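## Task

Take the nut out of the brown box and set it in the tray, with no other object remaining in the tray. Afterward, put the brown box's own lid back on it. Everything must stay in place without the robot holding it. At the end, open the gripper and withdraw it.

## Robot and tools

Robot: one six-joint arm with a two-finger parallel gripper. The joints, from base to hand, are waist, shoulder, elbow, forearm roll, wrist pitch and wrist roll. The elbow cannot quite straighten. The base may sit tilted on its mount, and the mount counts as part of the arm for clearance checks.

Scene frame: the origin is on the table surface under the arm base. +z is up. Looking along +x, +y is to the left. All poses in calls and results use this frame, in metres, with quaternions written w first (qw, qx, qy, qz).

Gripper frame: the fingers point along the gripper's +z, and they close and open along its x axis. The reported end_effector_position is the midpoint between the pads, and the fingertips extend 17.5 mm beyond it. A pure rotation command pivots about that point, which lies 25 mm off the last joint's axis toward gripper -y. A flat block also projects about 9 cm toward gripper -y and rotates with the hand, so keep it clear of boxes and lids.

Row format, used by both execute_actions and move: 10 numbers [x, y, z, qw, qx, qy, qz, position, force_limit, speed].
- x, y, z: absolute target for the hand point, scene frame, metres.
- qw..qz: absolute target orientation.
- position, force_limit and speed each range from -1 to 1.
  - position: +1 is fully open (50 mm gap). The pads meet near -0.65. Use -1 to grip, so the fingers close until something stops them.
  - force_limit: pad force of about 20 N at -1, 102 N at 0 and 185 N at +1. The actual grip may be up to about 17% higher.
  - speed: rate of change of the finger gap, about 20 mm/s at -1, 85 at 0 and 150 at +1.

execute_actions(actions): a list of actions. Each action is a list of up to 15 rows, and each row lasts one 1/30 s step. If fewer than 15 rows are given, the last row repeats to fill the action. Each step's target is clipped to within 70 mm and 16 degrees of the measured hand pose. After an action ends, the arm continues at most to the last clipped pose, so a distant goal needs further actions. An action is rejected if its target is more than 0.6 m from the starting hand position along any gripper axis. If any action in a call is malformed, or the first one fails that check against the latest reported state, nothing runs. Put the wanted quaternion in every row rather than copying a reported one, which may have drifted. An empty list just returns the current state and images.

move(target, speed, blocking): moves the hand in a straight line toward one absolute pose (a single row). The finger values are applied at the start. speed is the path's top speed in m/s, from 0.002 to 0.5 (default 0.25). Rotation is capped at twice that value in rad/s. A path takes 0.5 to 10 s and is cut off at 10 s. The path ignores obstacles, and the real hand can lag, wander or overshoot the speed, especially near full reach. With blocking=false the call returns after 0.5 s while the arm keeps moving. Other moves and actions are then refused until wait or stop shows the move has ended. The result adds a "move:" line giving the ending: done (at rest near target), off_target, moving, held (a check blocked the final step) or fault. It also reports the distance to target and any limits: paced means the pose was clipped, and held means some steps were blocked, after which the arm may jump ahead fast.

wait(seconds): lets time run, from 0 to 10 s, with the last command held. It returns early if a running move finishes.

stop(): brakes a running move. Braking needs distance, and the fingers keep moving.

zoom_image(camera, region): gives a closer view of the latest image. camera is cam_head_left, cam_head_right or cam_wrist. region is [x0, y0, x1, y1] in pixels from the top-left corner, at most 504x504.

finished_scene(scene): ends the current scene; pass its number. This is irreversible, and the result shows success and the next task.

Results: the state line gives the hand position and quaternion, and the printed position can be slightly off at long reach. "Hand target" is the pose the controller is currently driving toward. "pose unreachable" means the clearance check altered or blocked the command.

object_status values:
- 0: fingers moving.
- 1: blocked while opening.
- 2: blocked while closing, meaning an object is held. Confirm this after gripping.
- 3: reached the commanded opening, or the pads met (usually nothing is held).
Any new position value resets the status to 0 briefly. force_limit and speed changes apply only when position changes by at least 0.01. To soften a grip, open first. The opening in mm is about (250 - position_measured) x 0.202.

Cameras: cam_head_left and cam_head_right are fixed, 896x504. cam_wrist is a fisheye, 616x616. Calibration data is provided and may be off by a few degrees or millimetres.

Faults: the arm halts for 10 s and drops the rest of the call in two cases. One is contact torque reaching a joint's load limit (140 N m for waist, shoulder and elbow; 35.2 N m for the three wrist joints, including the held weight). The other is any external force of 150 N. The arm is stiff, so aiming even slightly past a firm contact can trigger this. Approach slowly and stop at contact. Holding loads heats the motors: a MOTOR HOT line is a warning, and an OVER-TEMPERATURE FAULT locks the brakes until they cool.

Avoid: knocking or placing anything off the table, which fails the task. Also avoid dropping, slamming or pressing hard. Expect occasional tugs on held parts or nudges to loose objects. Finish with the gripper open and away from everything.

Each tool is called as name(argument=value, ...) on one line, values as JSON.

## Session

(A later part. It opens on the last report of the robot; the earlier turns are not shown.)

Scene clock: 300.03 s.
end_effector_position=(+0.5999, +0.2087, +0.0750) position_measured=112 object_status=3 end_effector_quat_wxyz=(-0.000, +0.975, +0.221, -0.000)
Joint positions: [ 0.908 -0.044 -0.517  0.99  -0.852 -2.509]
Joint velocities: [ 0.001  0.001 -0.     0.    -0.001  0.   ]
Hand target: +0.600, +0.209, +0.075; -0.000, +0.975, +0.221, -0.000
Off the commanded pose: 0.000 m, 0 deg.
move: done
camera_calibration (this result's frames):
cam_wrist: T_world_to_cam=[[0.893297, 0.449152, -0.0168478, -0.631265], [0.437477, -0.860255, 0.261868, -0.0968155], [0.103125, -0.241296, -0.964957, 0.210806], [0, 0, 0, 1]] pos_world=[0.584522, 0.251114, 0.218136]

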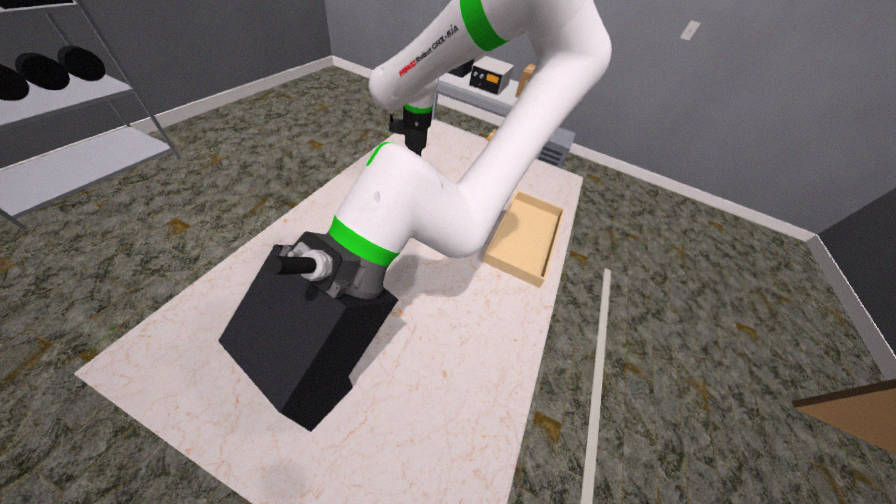

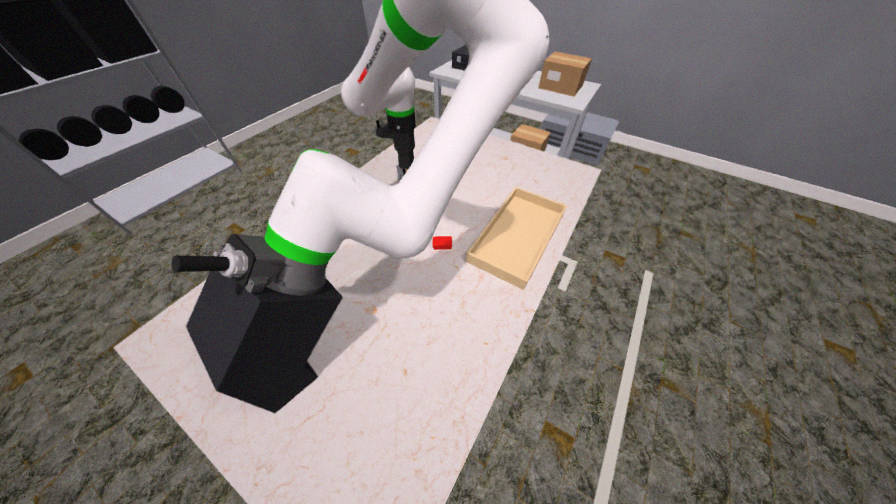

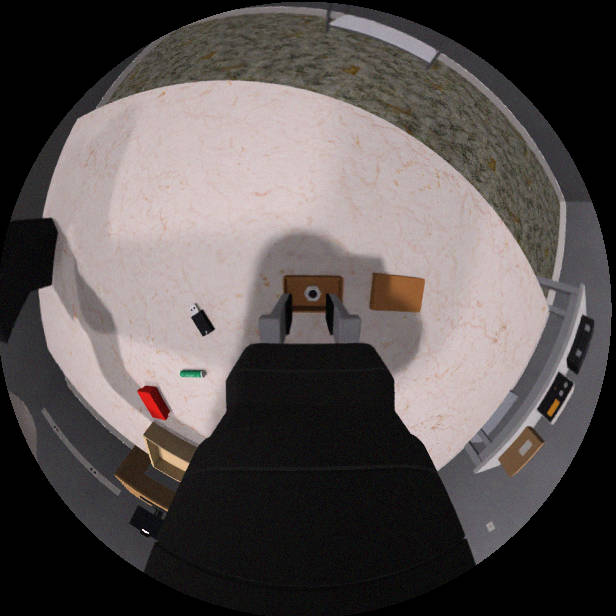

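move(target=[0.6031, 0.2124, 0.045, 0, 0.9751, 0.2215, 0, 0.27, -0.3, 0], speed=0.08)

zoom_image(camera="cam_wrist", region=[240, 240, 440, 360])

Scene clock: 328.60 s.
end_effector_position=(+0.6030, +0.2124, +0.0451) position_measured=112 object_status=3 end_effector_quat_wxyz=(-0.000, +0.975, +0.221, -0.000)
Joint positions: [ 0.856  0.015 -0.507  1.031 -0.787 -2.533]
Joint velocities: [-0.001 -0.     0.    -0.    -0.001 -0.   ]
Hand target: +0.603, +0.212, +0.045; -0.000, +0.975, +0.221, -0.000
Off the commanded pose: 0.000 m, 0 deg.
move: done
camera_calibration (this result's frames):
cam_wrist: T_world_to_cam=[[0.893303, 0.449147, -0.0166543, -0.636284], [0.437423, -0.860275, 0.261891, -0.0870777], [0.1033, -0.241233, -0.964954, 0.182374], [0, 0, 0, 1]] pos_world=[0.587644, 0.254869, 0.18819]

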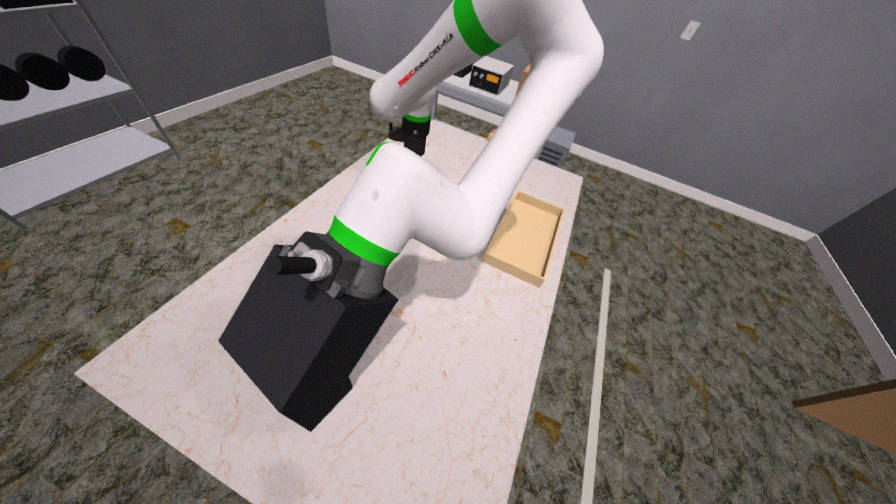

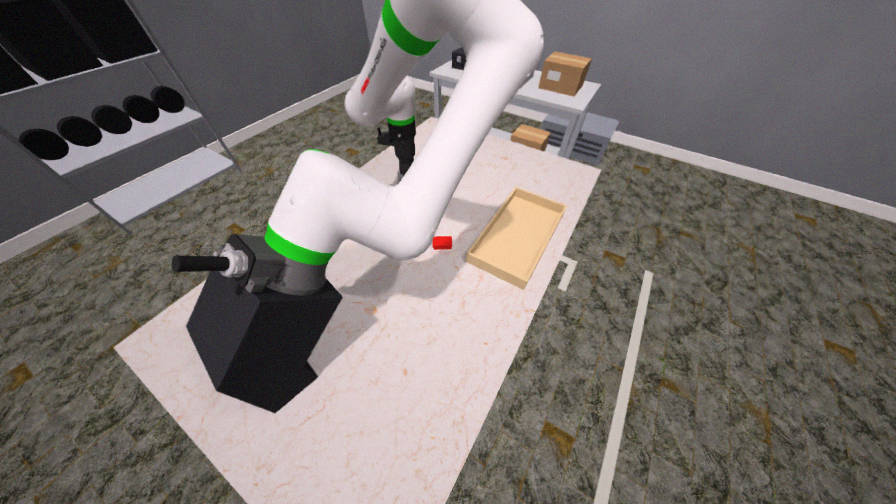

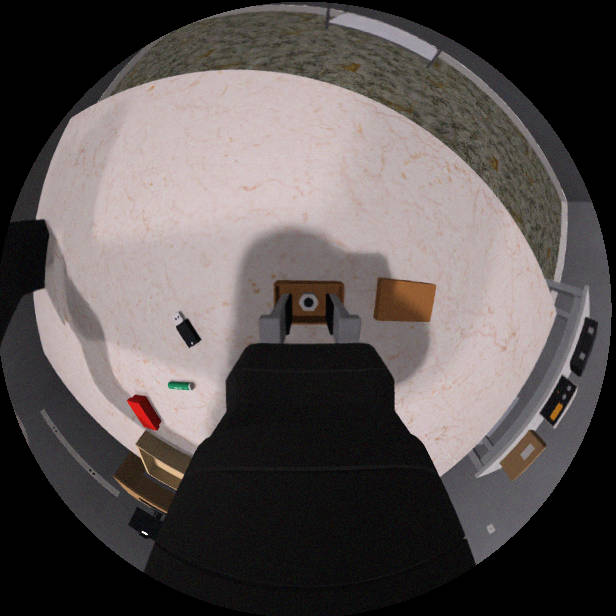

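Region (240, 240, 440, 360) of cam_wrist's 616x616 image, scaled by 2.520, with more detail than that image has; it fills the top 302 rows of this view, and the rest is white.

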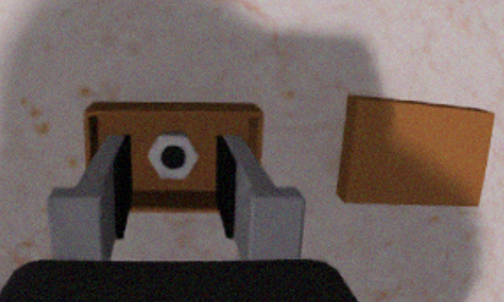

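move(target=[0.6031, 0.2124, 0.023, 0, 0.9751, 0.2215, 0, 0.27, -0.3, 0], speed=0.04)

zoom_image(camera="cam_wrist", region=[240, 240, 440, 360])

Scene clock: 335.10 s.
end_effector_position=(+0.6031, +0.2124, +0.0230) position_measured=112 object_status=3 end_effector_quat_wxyz=(-0.000, +0.975, +0.221, -0.000)
Joint positions: [ 0.817  0.054 -0.506  1.069 -0.739 -2.556]
Joint velocities: [-0.    -0.001  0.     0.    -0.001  0.   ]
Hand target: +0.603, +0.212, +0.023; -0.000, +0.975, +0.221, -0.000
Off the commanded pose: 0.000 m, 0 deg.
move: done
camera_calibration (this result's frames):
cam_wrist: T_world_to_cam=[[0.893297, 0.449158, -0.0166291, -0.636673], [0.437425, -0.860265, 0.261923, -0.0813375], [0.103339, -0.241249, -0.964946, 0.161109], [0, 0, 0, 1]] pos_world=[0.587668, 0.254862, 0.166178]

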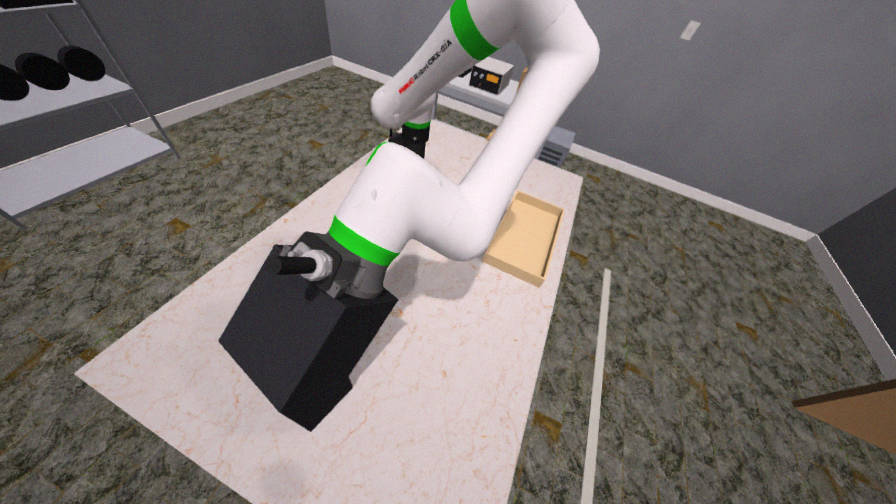

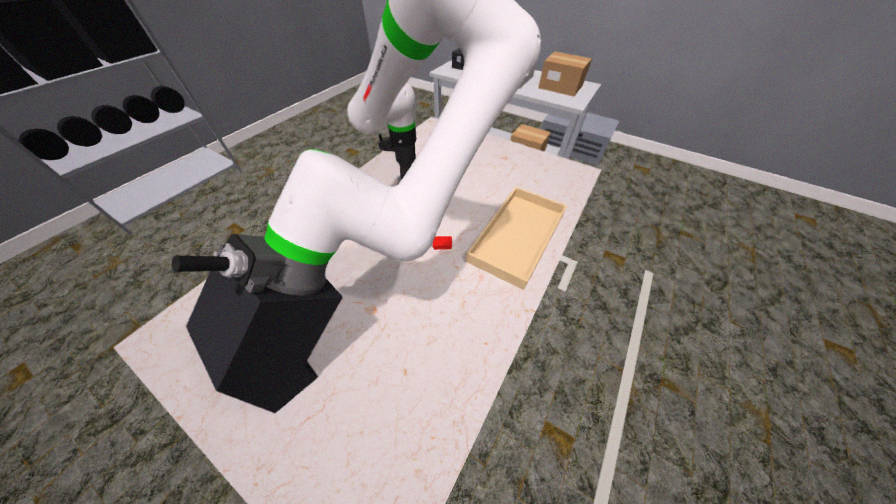

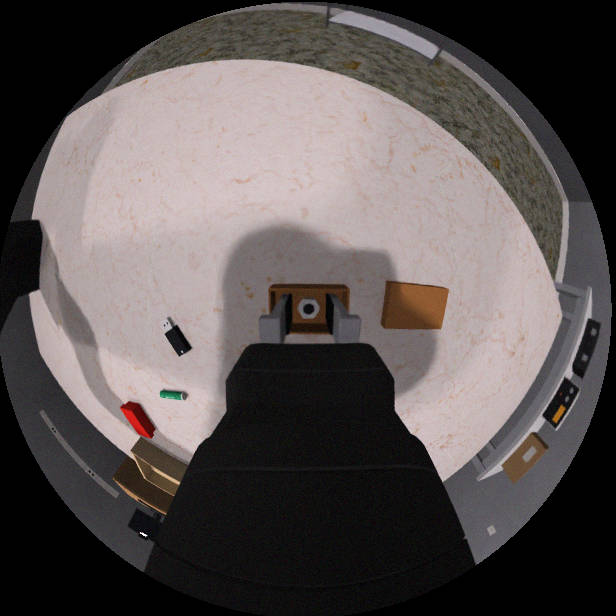

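Region (240, 240, 440, 360) of cam_wrist's 616x616 image, scaled by 2.520, with more detail than that image has; it fills the top 302 rows of this view, and the rest is white.

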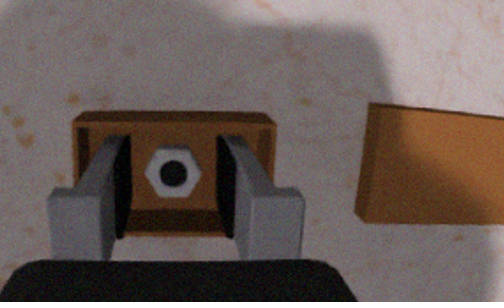

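execute_actions(actions=[[[0.6031, 0.2124, 0.023, 0, 0.9751, 0.2215, 0, -1, -0.2, -0.3]]])

zoom_image(camera="cam_wrist", region=[240, 240, 440, 360])

Scene clock: 339.33 s.
end_effector_position=(+0.6031, +0.2124, +0.0230) position_measured=197 object_status=2 end_effector_quat_wxyz=(+0.000, +0.975, +0.222, +0.000)
Joint positions: [ 0.817  0.054 -0.506  1.069 -0.739 -2.556]
Joint velocities: [-0.    -0.001 -0.     0.     0.001  0.001]
Hand target: +0.603, +0.212, +0.023; -0.000, +0.975, +0.222, -0.000
Off the commanded pose: 0.000 m, 0 deg.
camera_calibration (this result's frames):
cam_wrist: T_world_to_cam=[[0.893257, 0.449241, -0.0165729, -0.636691], [0.437477, -0.860199, 0.262054, -0.0814241], [0.103469, -0.241332, -0.964911, 0.16099], [0, 0, 0, 1]] pos_world=[0.587692, 0.254839, 0.166127]

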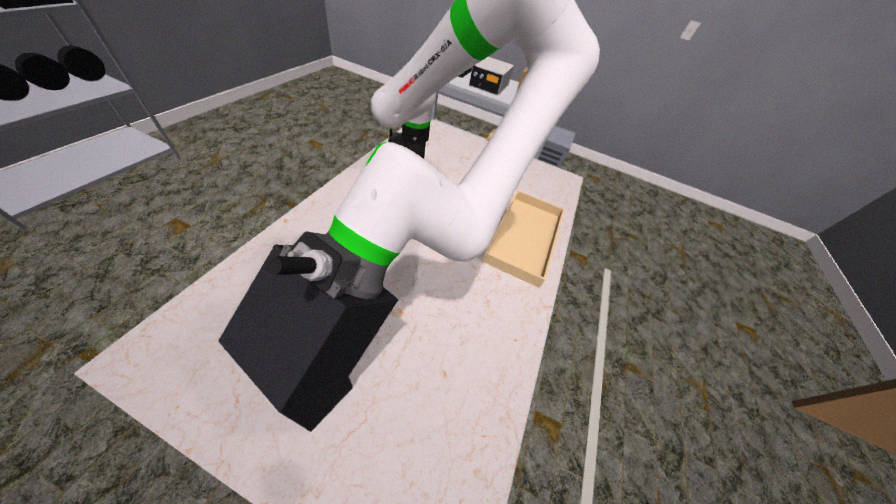

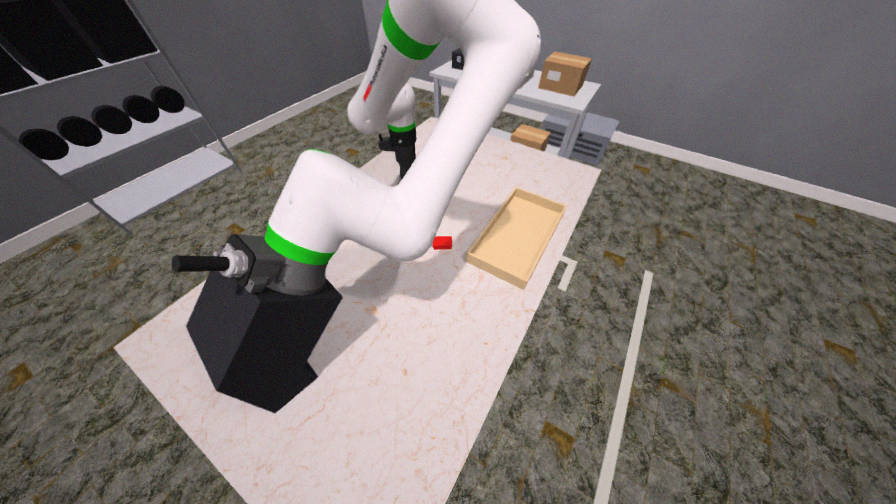

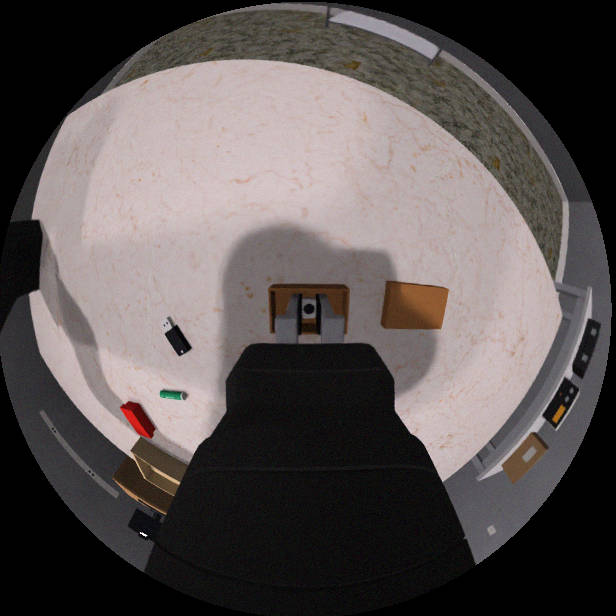

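Region (240, 240, 440, 360) of cam_wrist's 616x616 image, scaled by 2.520, with more detail than that image has; it fills the top 302 rows of this view, and the rest is white.

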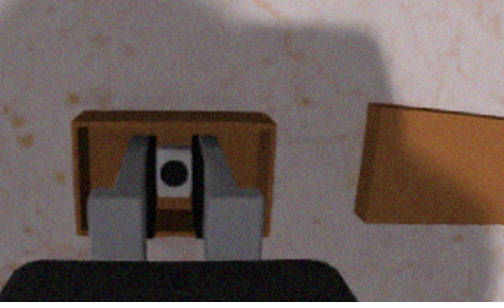

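execute_actions(actions=[[[0.6031, 0.2124, 0.023, 0, 0.9751, 0.2215, 0, 0.27, -0.2, 0]], [[0.6031, 0.2124, 0.0215, 0, 0.9751, 0.2215, 0, 0.27, -0.2, 0], [0.6031, 0.2124, 0.020, 0, 0.9751, 0.2215, 0, 0.27, -0.2, 0], [0.6031, 0.2124, 0.0185, 0, 0.9751, 0.2215, 0, 0.27, -0.2, 0], [0.6031, 0.2124, 0.017, 0, 0.9751, 0.2215, 0, 0.27, -0.2, 0]]])

zoom_image(camera="cam_wrist", region=[240, 240, 440, 360])

Scene clock: 357.90 s.
end_effector_position=(+0.6043, +0.2124, +0.0193) position_measured=112 object_status=3 end_effector_quat_wxyz=(-0.000, +0.975, +0.221, +0.001)
Joint positions: [ 0.809  0.06  -0.505  1.078 -0.728 -2.562]
Joint velocities: [-0.002 -0.     0.     0.     0.    -0.001]
Hand target: +0.604, +0.212, +0.019; -0.000, +0.975, +0.221, +0.001
Off the commanded pose: 0.003 m, 0 deg.
FORCE FAULT: contact force on the arm reached its limit, and the arm stopped for 10 seconds. The contact can be on any part of the arm, not only on its tool. That time counts as 20 of the actions that you can send in this scene. The arm's remaining commands of this call were not run. The arm holds still and accepts commands again. Move the arm away from the contact; if what it grips holds it there, let go first. Pushing or pulling that hard again can fault the arm again.
camera_calibration (this result's frames):
cam_wrist: T_world_to_cam=[[0.893653, 0.448539, -0.0140681, -0.637909], [0.436194, -0.860836, 0.262101, -0.0800681], [0.105452, -0.240364, -0.964938, 0.155886], [0, 0, 0, 1]] pos_world=[0.588556, 0.254671, 0.162432]

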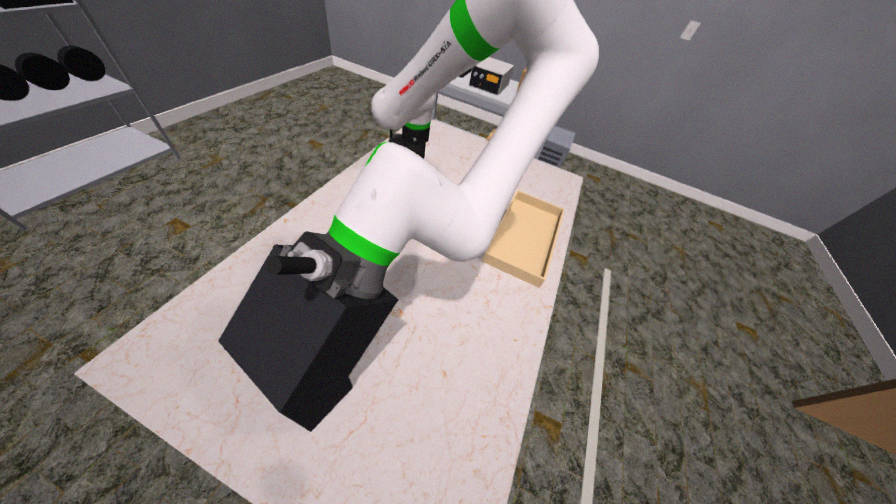

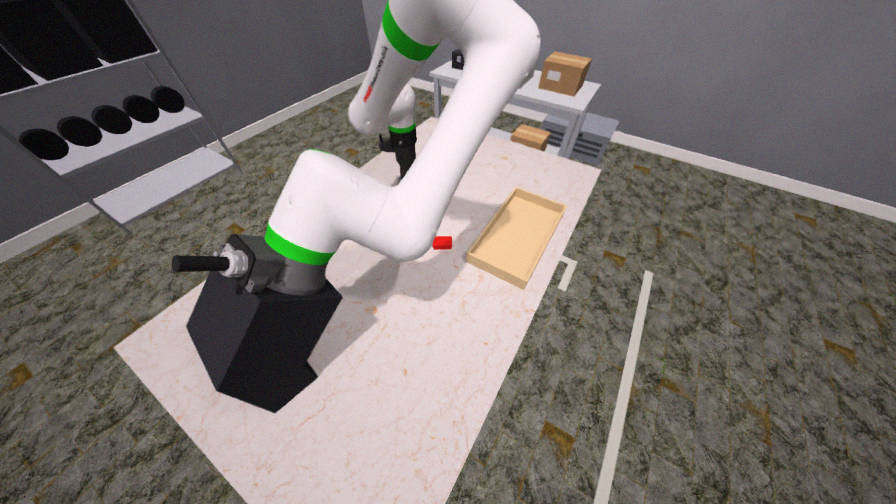

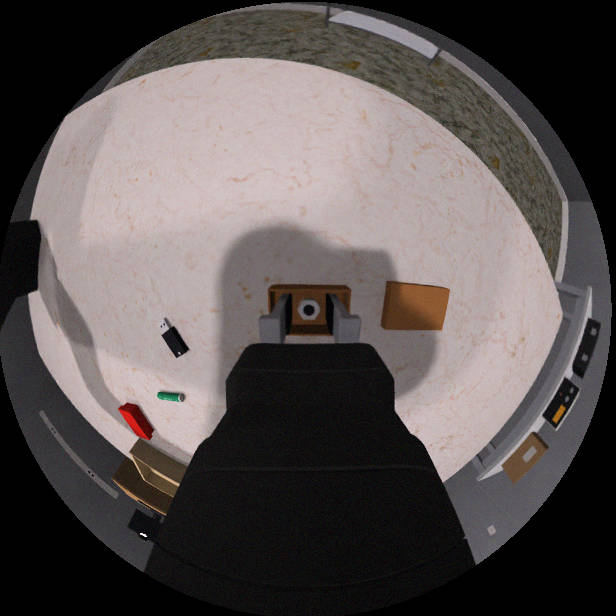

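Region (240, 240, 440, 360) of cam_wrist's 616x616 image, scaled by 2.520, with more detail than that image has; it fills the top 302 rows of this view, and the rest is white.

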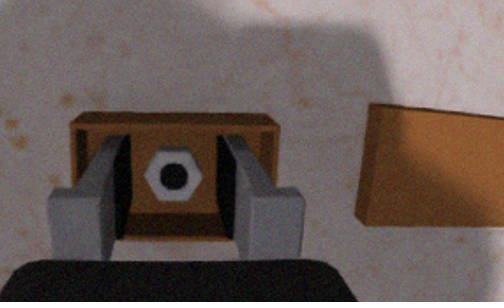

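execute_actions(actions=[[[0.6035, 0.2124, 0.0215, 0, 0.9751, 0.2215, 0, 0.27, -0.2, 0]], [[0.6035, 0.2124, 0.0215, 0, 0.9751, 0.2215, 0, -1, -0.2, -0.3]]])

zoom_image(camera="cam_wrist", region=[240, 240, 440, 360])

Scene clock: 370.67 s.
end_effector_position=(+0.6035, +0.2124, +0.0215) position_measured=193 object_status=2 end_effector_quat_wxyz=(+0.000, +0.975, +0.222, -0.000)
Joint positions: [ 0.814  0.057 -0.505  1.071 -0.736 -2.557]
Joint velocities: [-0.001 -0.    -0.     0.     0.     0.001]
Hand target: +0.604, +0.212, +0.021; +0.000, +0.975, +0.222, +0.000
Off the commanded pose: 0.000 m, 0 deg.
camera_calibration (this result's frames):
cam_wrist: T_world_to_cam=[[0.893266, 0.449223, -0.0165843, -0.63707], [0.437464, -0.860208, 0.262047, -0.0811954], [0.103452, -0.241333, -0.964913, 0.159511], [0, 0, 0, 1]] pos_world=[0.588092, 0.254837, 0.164626]

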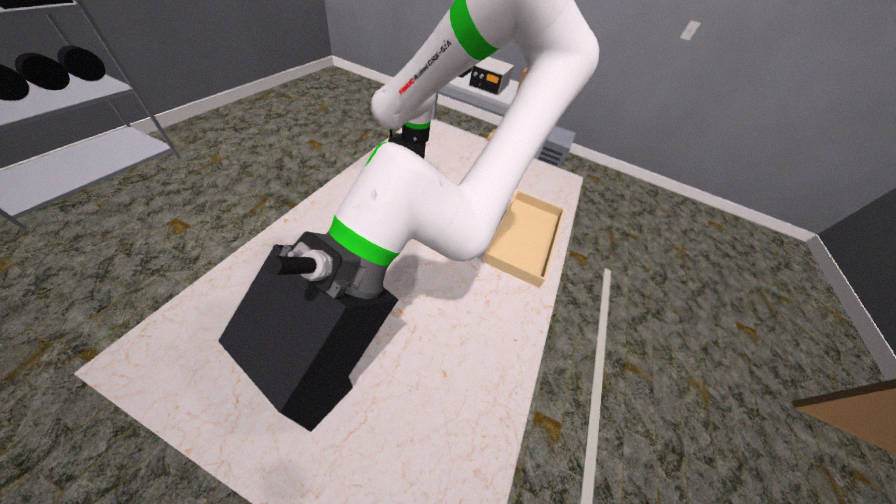

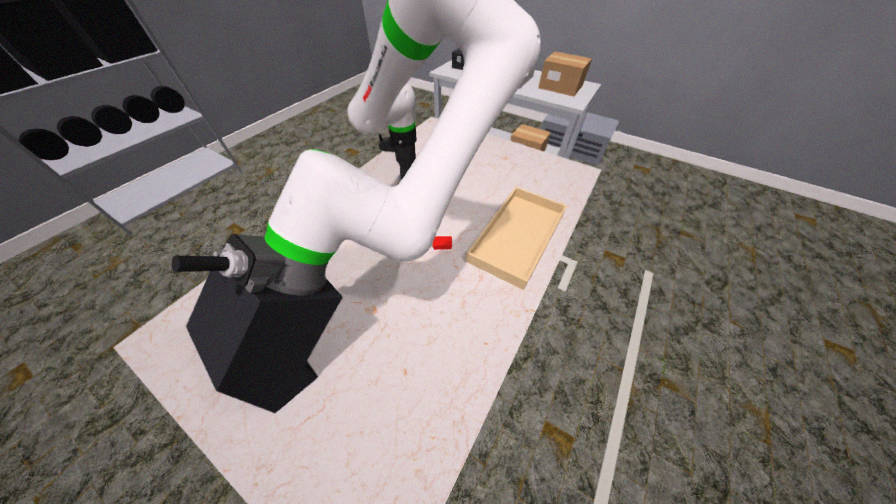

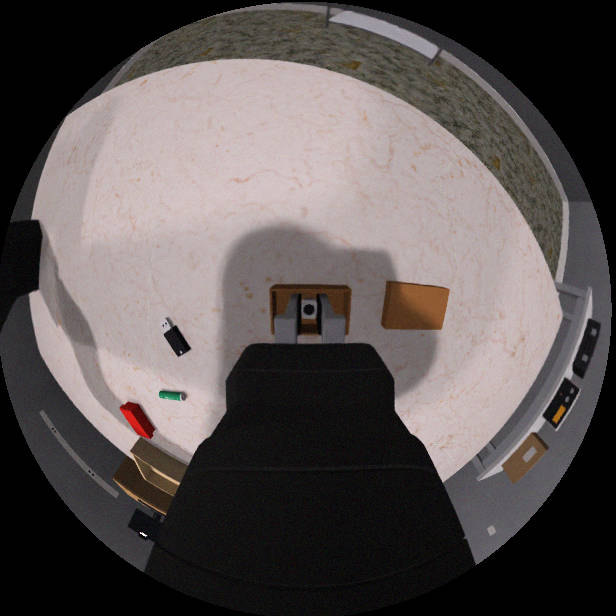

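Region (240, 240, 440, 360) of cam_wrist's 616x616 image, scaled by 2.520, with more detail than that image has; it fills the top 302 rows of this view, and the rest is white.

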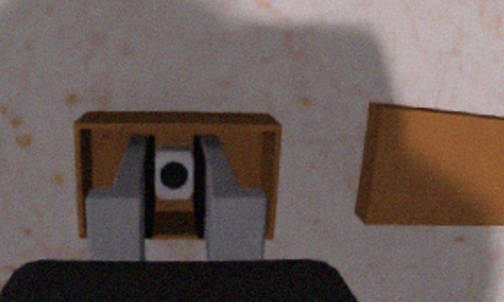

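move(target=[0.6035, 0.2124, 0.09, 0, 0.9751, 0.2215, 0, -1, -0.2, -0.3], speed=0.08)

zoom_image(camera="cam_wrist", region=[240, 240, 440, 360])

Scene clock: 375.30 s.
end_effector_position=(+0.6037, +0.2123, +0.0899) position_measured=193 object_status=2 end_effector_quat_wxyz=(+0.000, +0.975, +0.222, +0.000)
Joint positions: [ 0.938 -0.058 -0.499  0.968 -0.892 -2.495]
Joint velocities: [ 0.002  0.     0.    -0.    -0.001 -0.   ]
Hand target: +0.604, +0.212, +0.090; +0.000, +0.975, +0.222, +0.000
Off the commanded pose: 0.000 m, 0 deg.
move: done
camera_calibration (this result's frames):
cam_wrist: T_world_to_cam=[[0.89318, 0.449402, -0.0163826, -0.636043], [0.437546, -0.86005, 0.262427, -0.099389], [0.103845, -0.241562, -0.964813, 0.225266], [0, 0, 0, 1]] pos_world=[0.588195, 0.254775, 0.233002]

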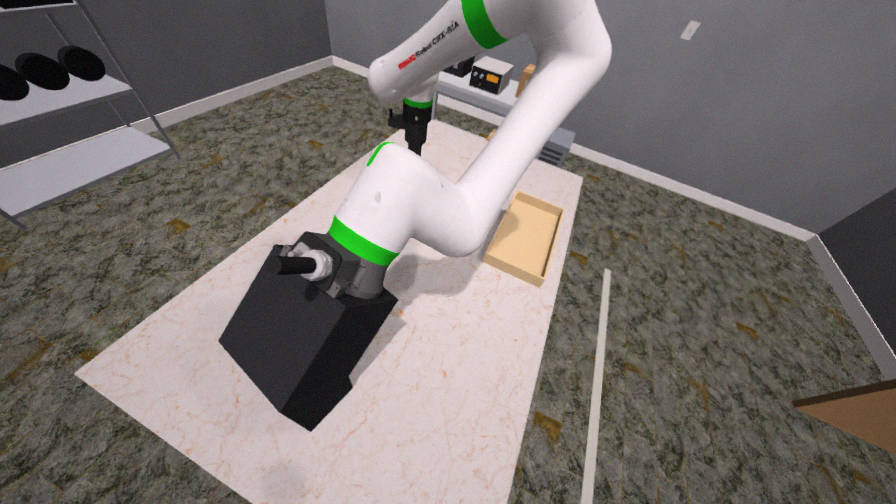

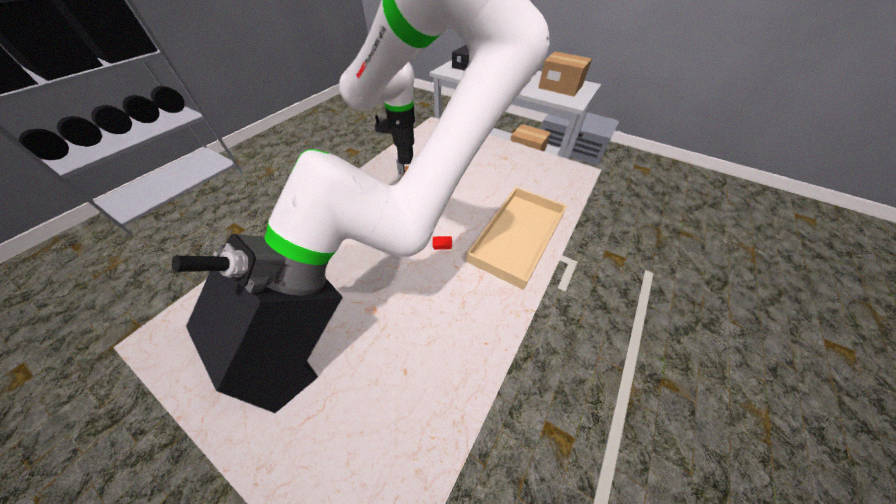

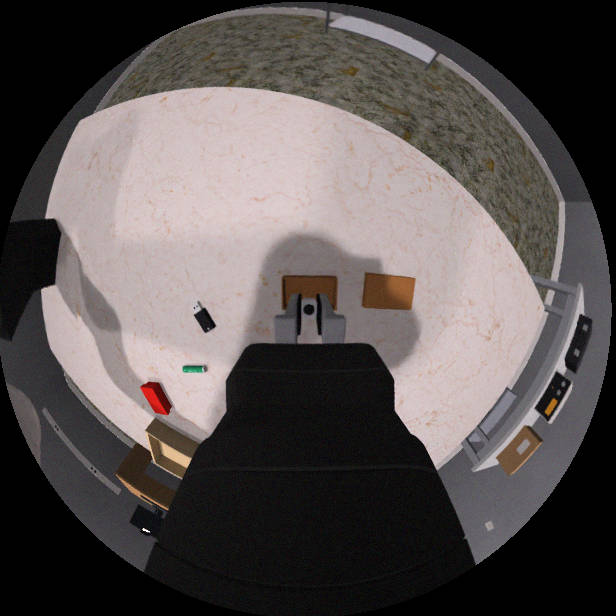

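Region (240, 240, 440, 360) of cam_wrist's 616x616 image, scaled by 2.520, with more detail than that image has; it fills the top 302 rows of this view, and the rest is white.

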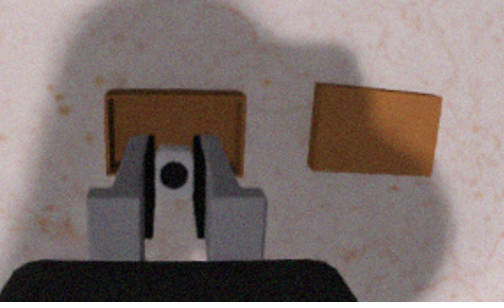

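move(target=[0.65, -0.29, 0.12, 0, 0.9751, 0.2215, 0, -1, -0.2, -0.3], speed=0.3)

Scene clock: 386.77 s.
end_effector_position=(+0.6512, -0.2899, +0.1189) position_measured=193 object_status=2 end_effector_quat_wxyz=(-0.000, +0.975, +0.220, +0.000)
Joint positions: [-0.196 -0.146  0.    -0.095 -0.881 -0.786]
Joint velocities: [-0.002  0.     0.002 -0.002 -0.002  0.001]
Hand target: +0.651, -0.290, +0.119; -0.000, +0.975, +0.220, +0.000
Off the commanded pose: 0.002 m, 0 deg.
move: done
camera_calibration (this result's frames):
cam_wrist: T_world_to_cam=[[0.894324, 0.447123, -0.016276, -0.45376], [0.43539, -0.861326, 0.261825, -0.558607], [0.103049, -0.241243, -0.964978, 0.127596], [0, 0, 0, 1]] pos_world=[0.635873, -0.247475, 0.261999]

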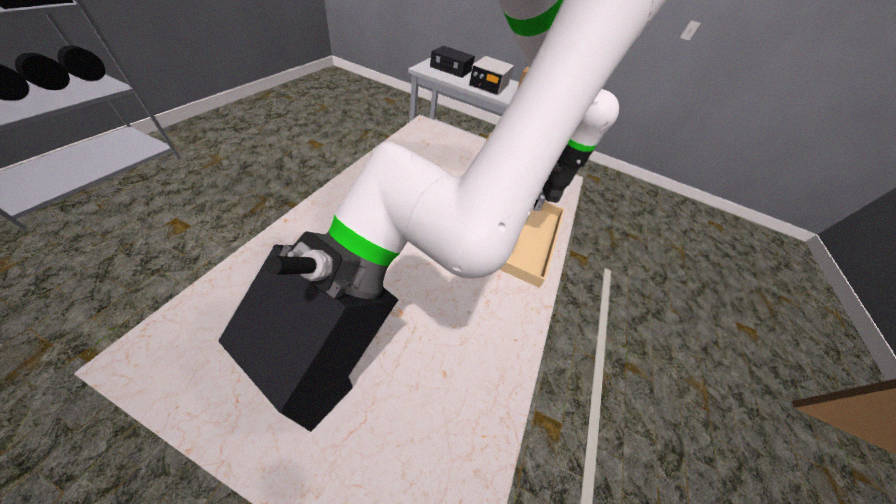

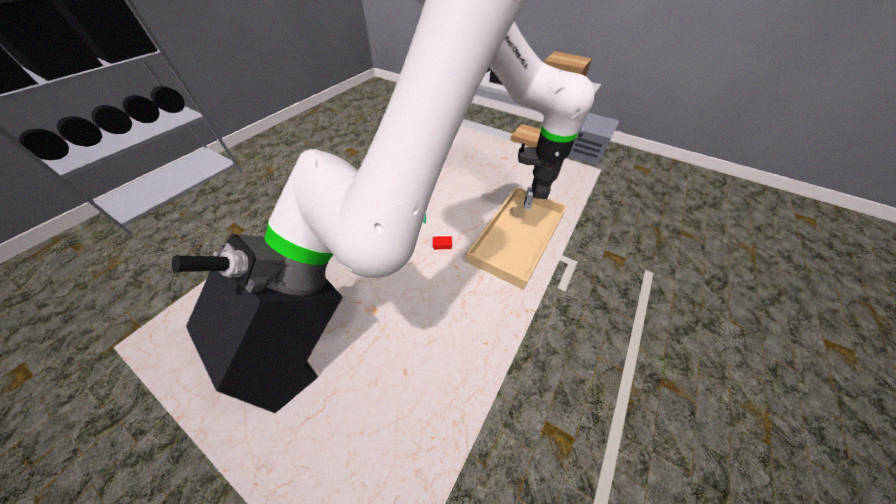

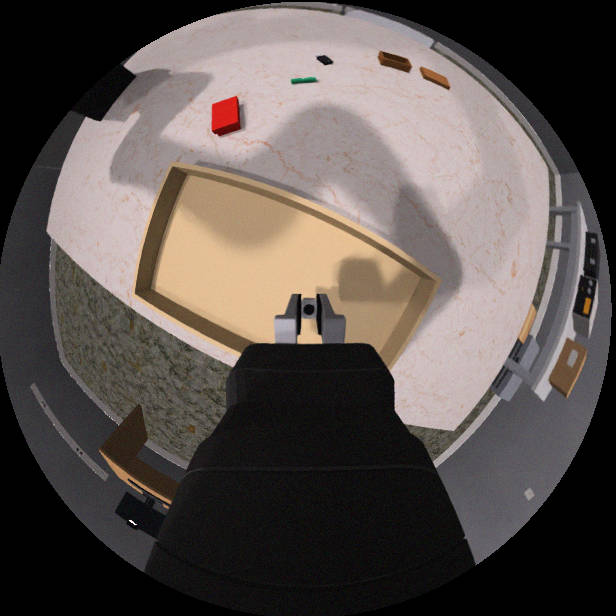

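The tray is empty and the gripper is above it. Lowering the nut.

move(target=[0.65, -0.285, 0.032, 0, 0.9751, 0.2215, 0, -1, -0.2, -0.3], speed=0.12)

execute_actions(actions=[[[0.65, -0.285, 0.032, 0, 0.9751, 0.2215, 0, 1, -0.2, 0]]])

Scene clock: 390.70 s.
end_effector_position=(+0.6498, -0.2848, +0.0321) position_measured=193 object_status=2 end_effector_quat_wxyz=(+0.000, +0.975, +0.222, -0.000)
Joint positions: [-0.17  -0.008 -0.015 -0.08  -0.726 -0.802]
Joint velocities: [ 0.001  0.003  0.001 -0.     0.     0.   ]
Hand target: +0.650, -0.285, +0.032; +0.000, +0.975, +0.222, -0.000
Off the commanded pose: 0.000 m, 0 deg.
move: done
camera_calibration (this result's frames):
cam_wrist: T_world_to_cam=[[0.893228, 0.449294, -0.0167067, -0.45483], [0.437562, -0.86016, 0.262038, -0.53197], [0.103362, -0.24137, -0.964913, 0.0450491], [0, 0, 0, 1]] pos_world=[0.63438, -0.242353, 0.175266]

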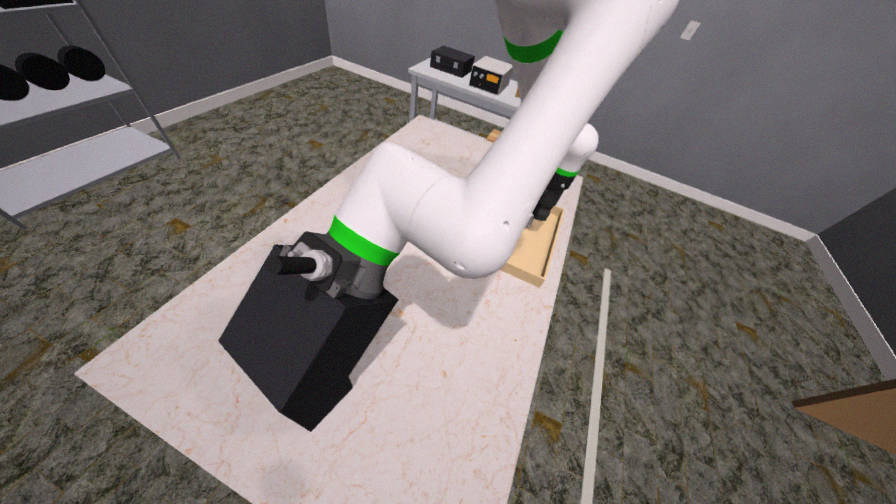

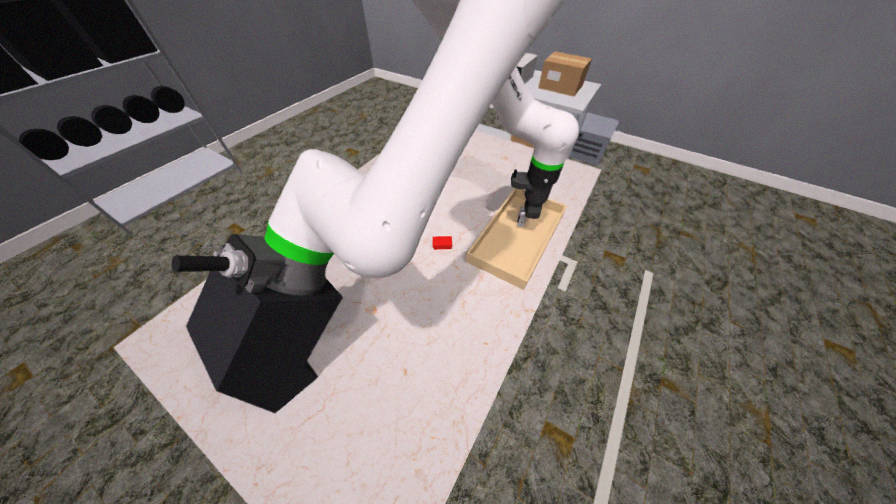

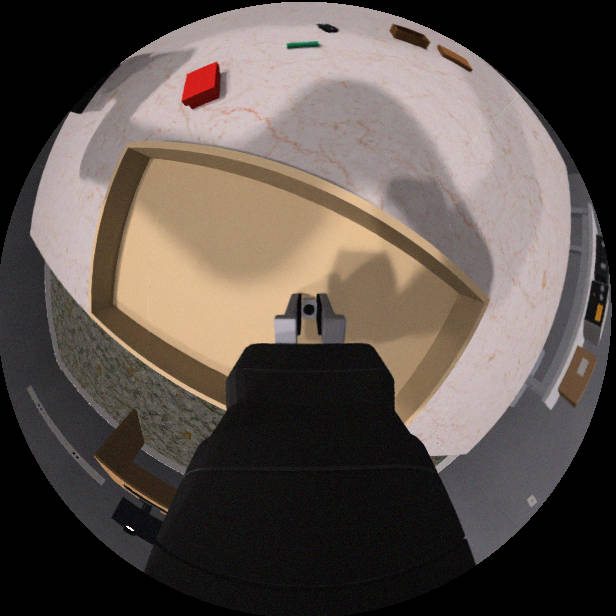

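Scene clock: 391.20 s.
end_effector_position=(+0.6500, -0.2850, +0.0320) position_measured=3 object_status=0 end_effector_quat_wxyz=(+0.000, +0.975, +0.222, +0.000)
Joint positions: [-0.17  -0.007 -0.014 -0.081 -0.726 -0.801]
Joint velocities: [-0.    -0.001 -0.    -0.001  0.     0.002]
Hand target: +0.650, -0.285, +0.032; +0.000, +0.975, +0.222, +0.000
Off the commanded pose: 0.000 m, 0 deg.
camera_calibration (this result's frames):
cam_wrist: T_world_to_cam=[[0.893265, 0.449225, -0.0165671, -0.454997], [0.43746, -0.860206, 0.262057, -0.532154], [0.103471, -0.241334, -0.96491, 0.044778], [0, 0, 0, 1]] pos_world=[0.634596, -0.24256, 0.175123]

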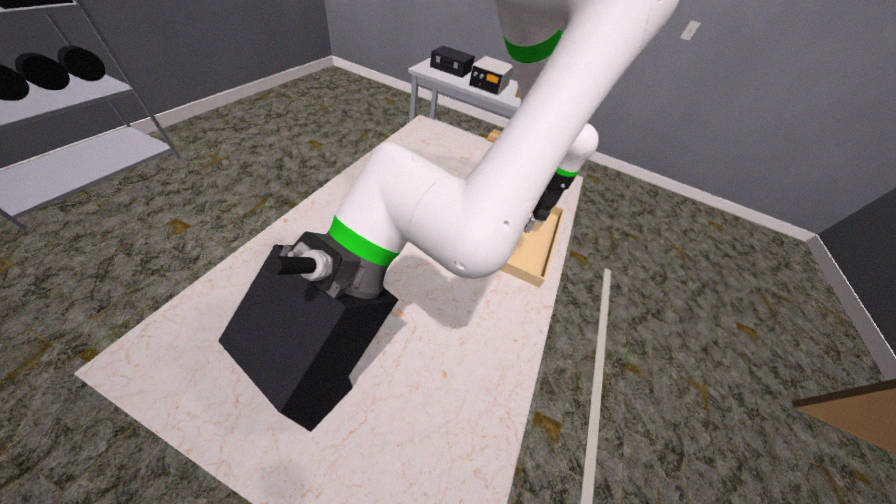

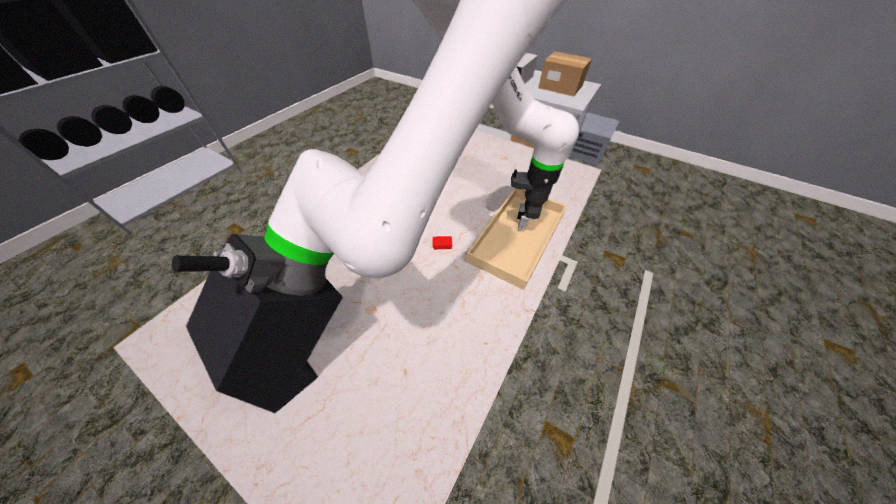

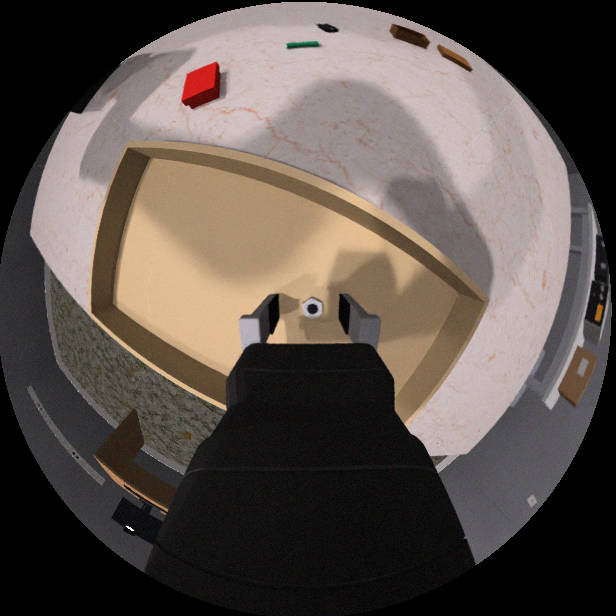

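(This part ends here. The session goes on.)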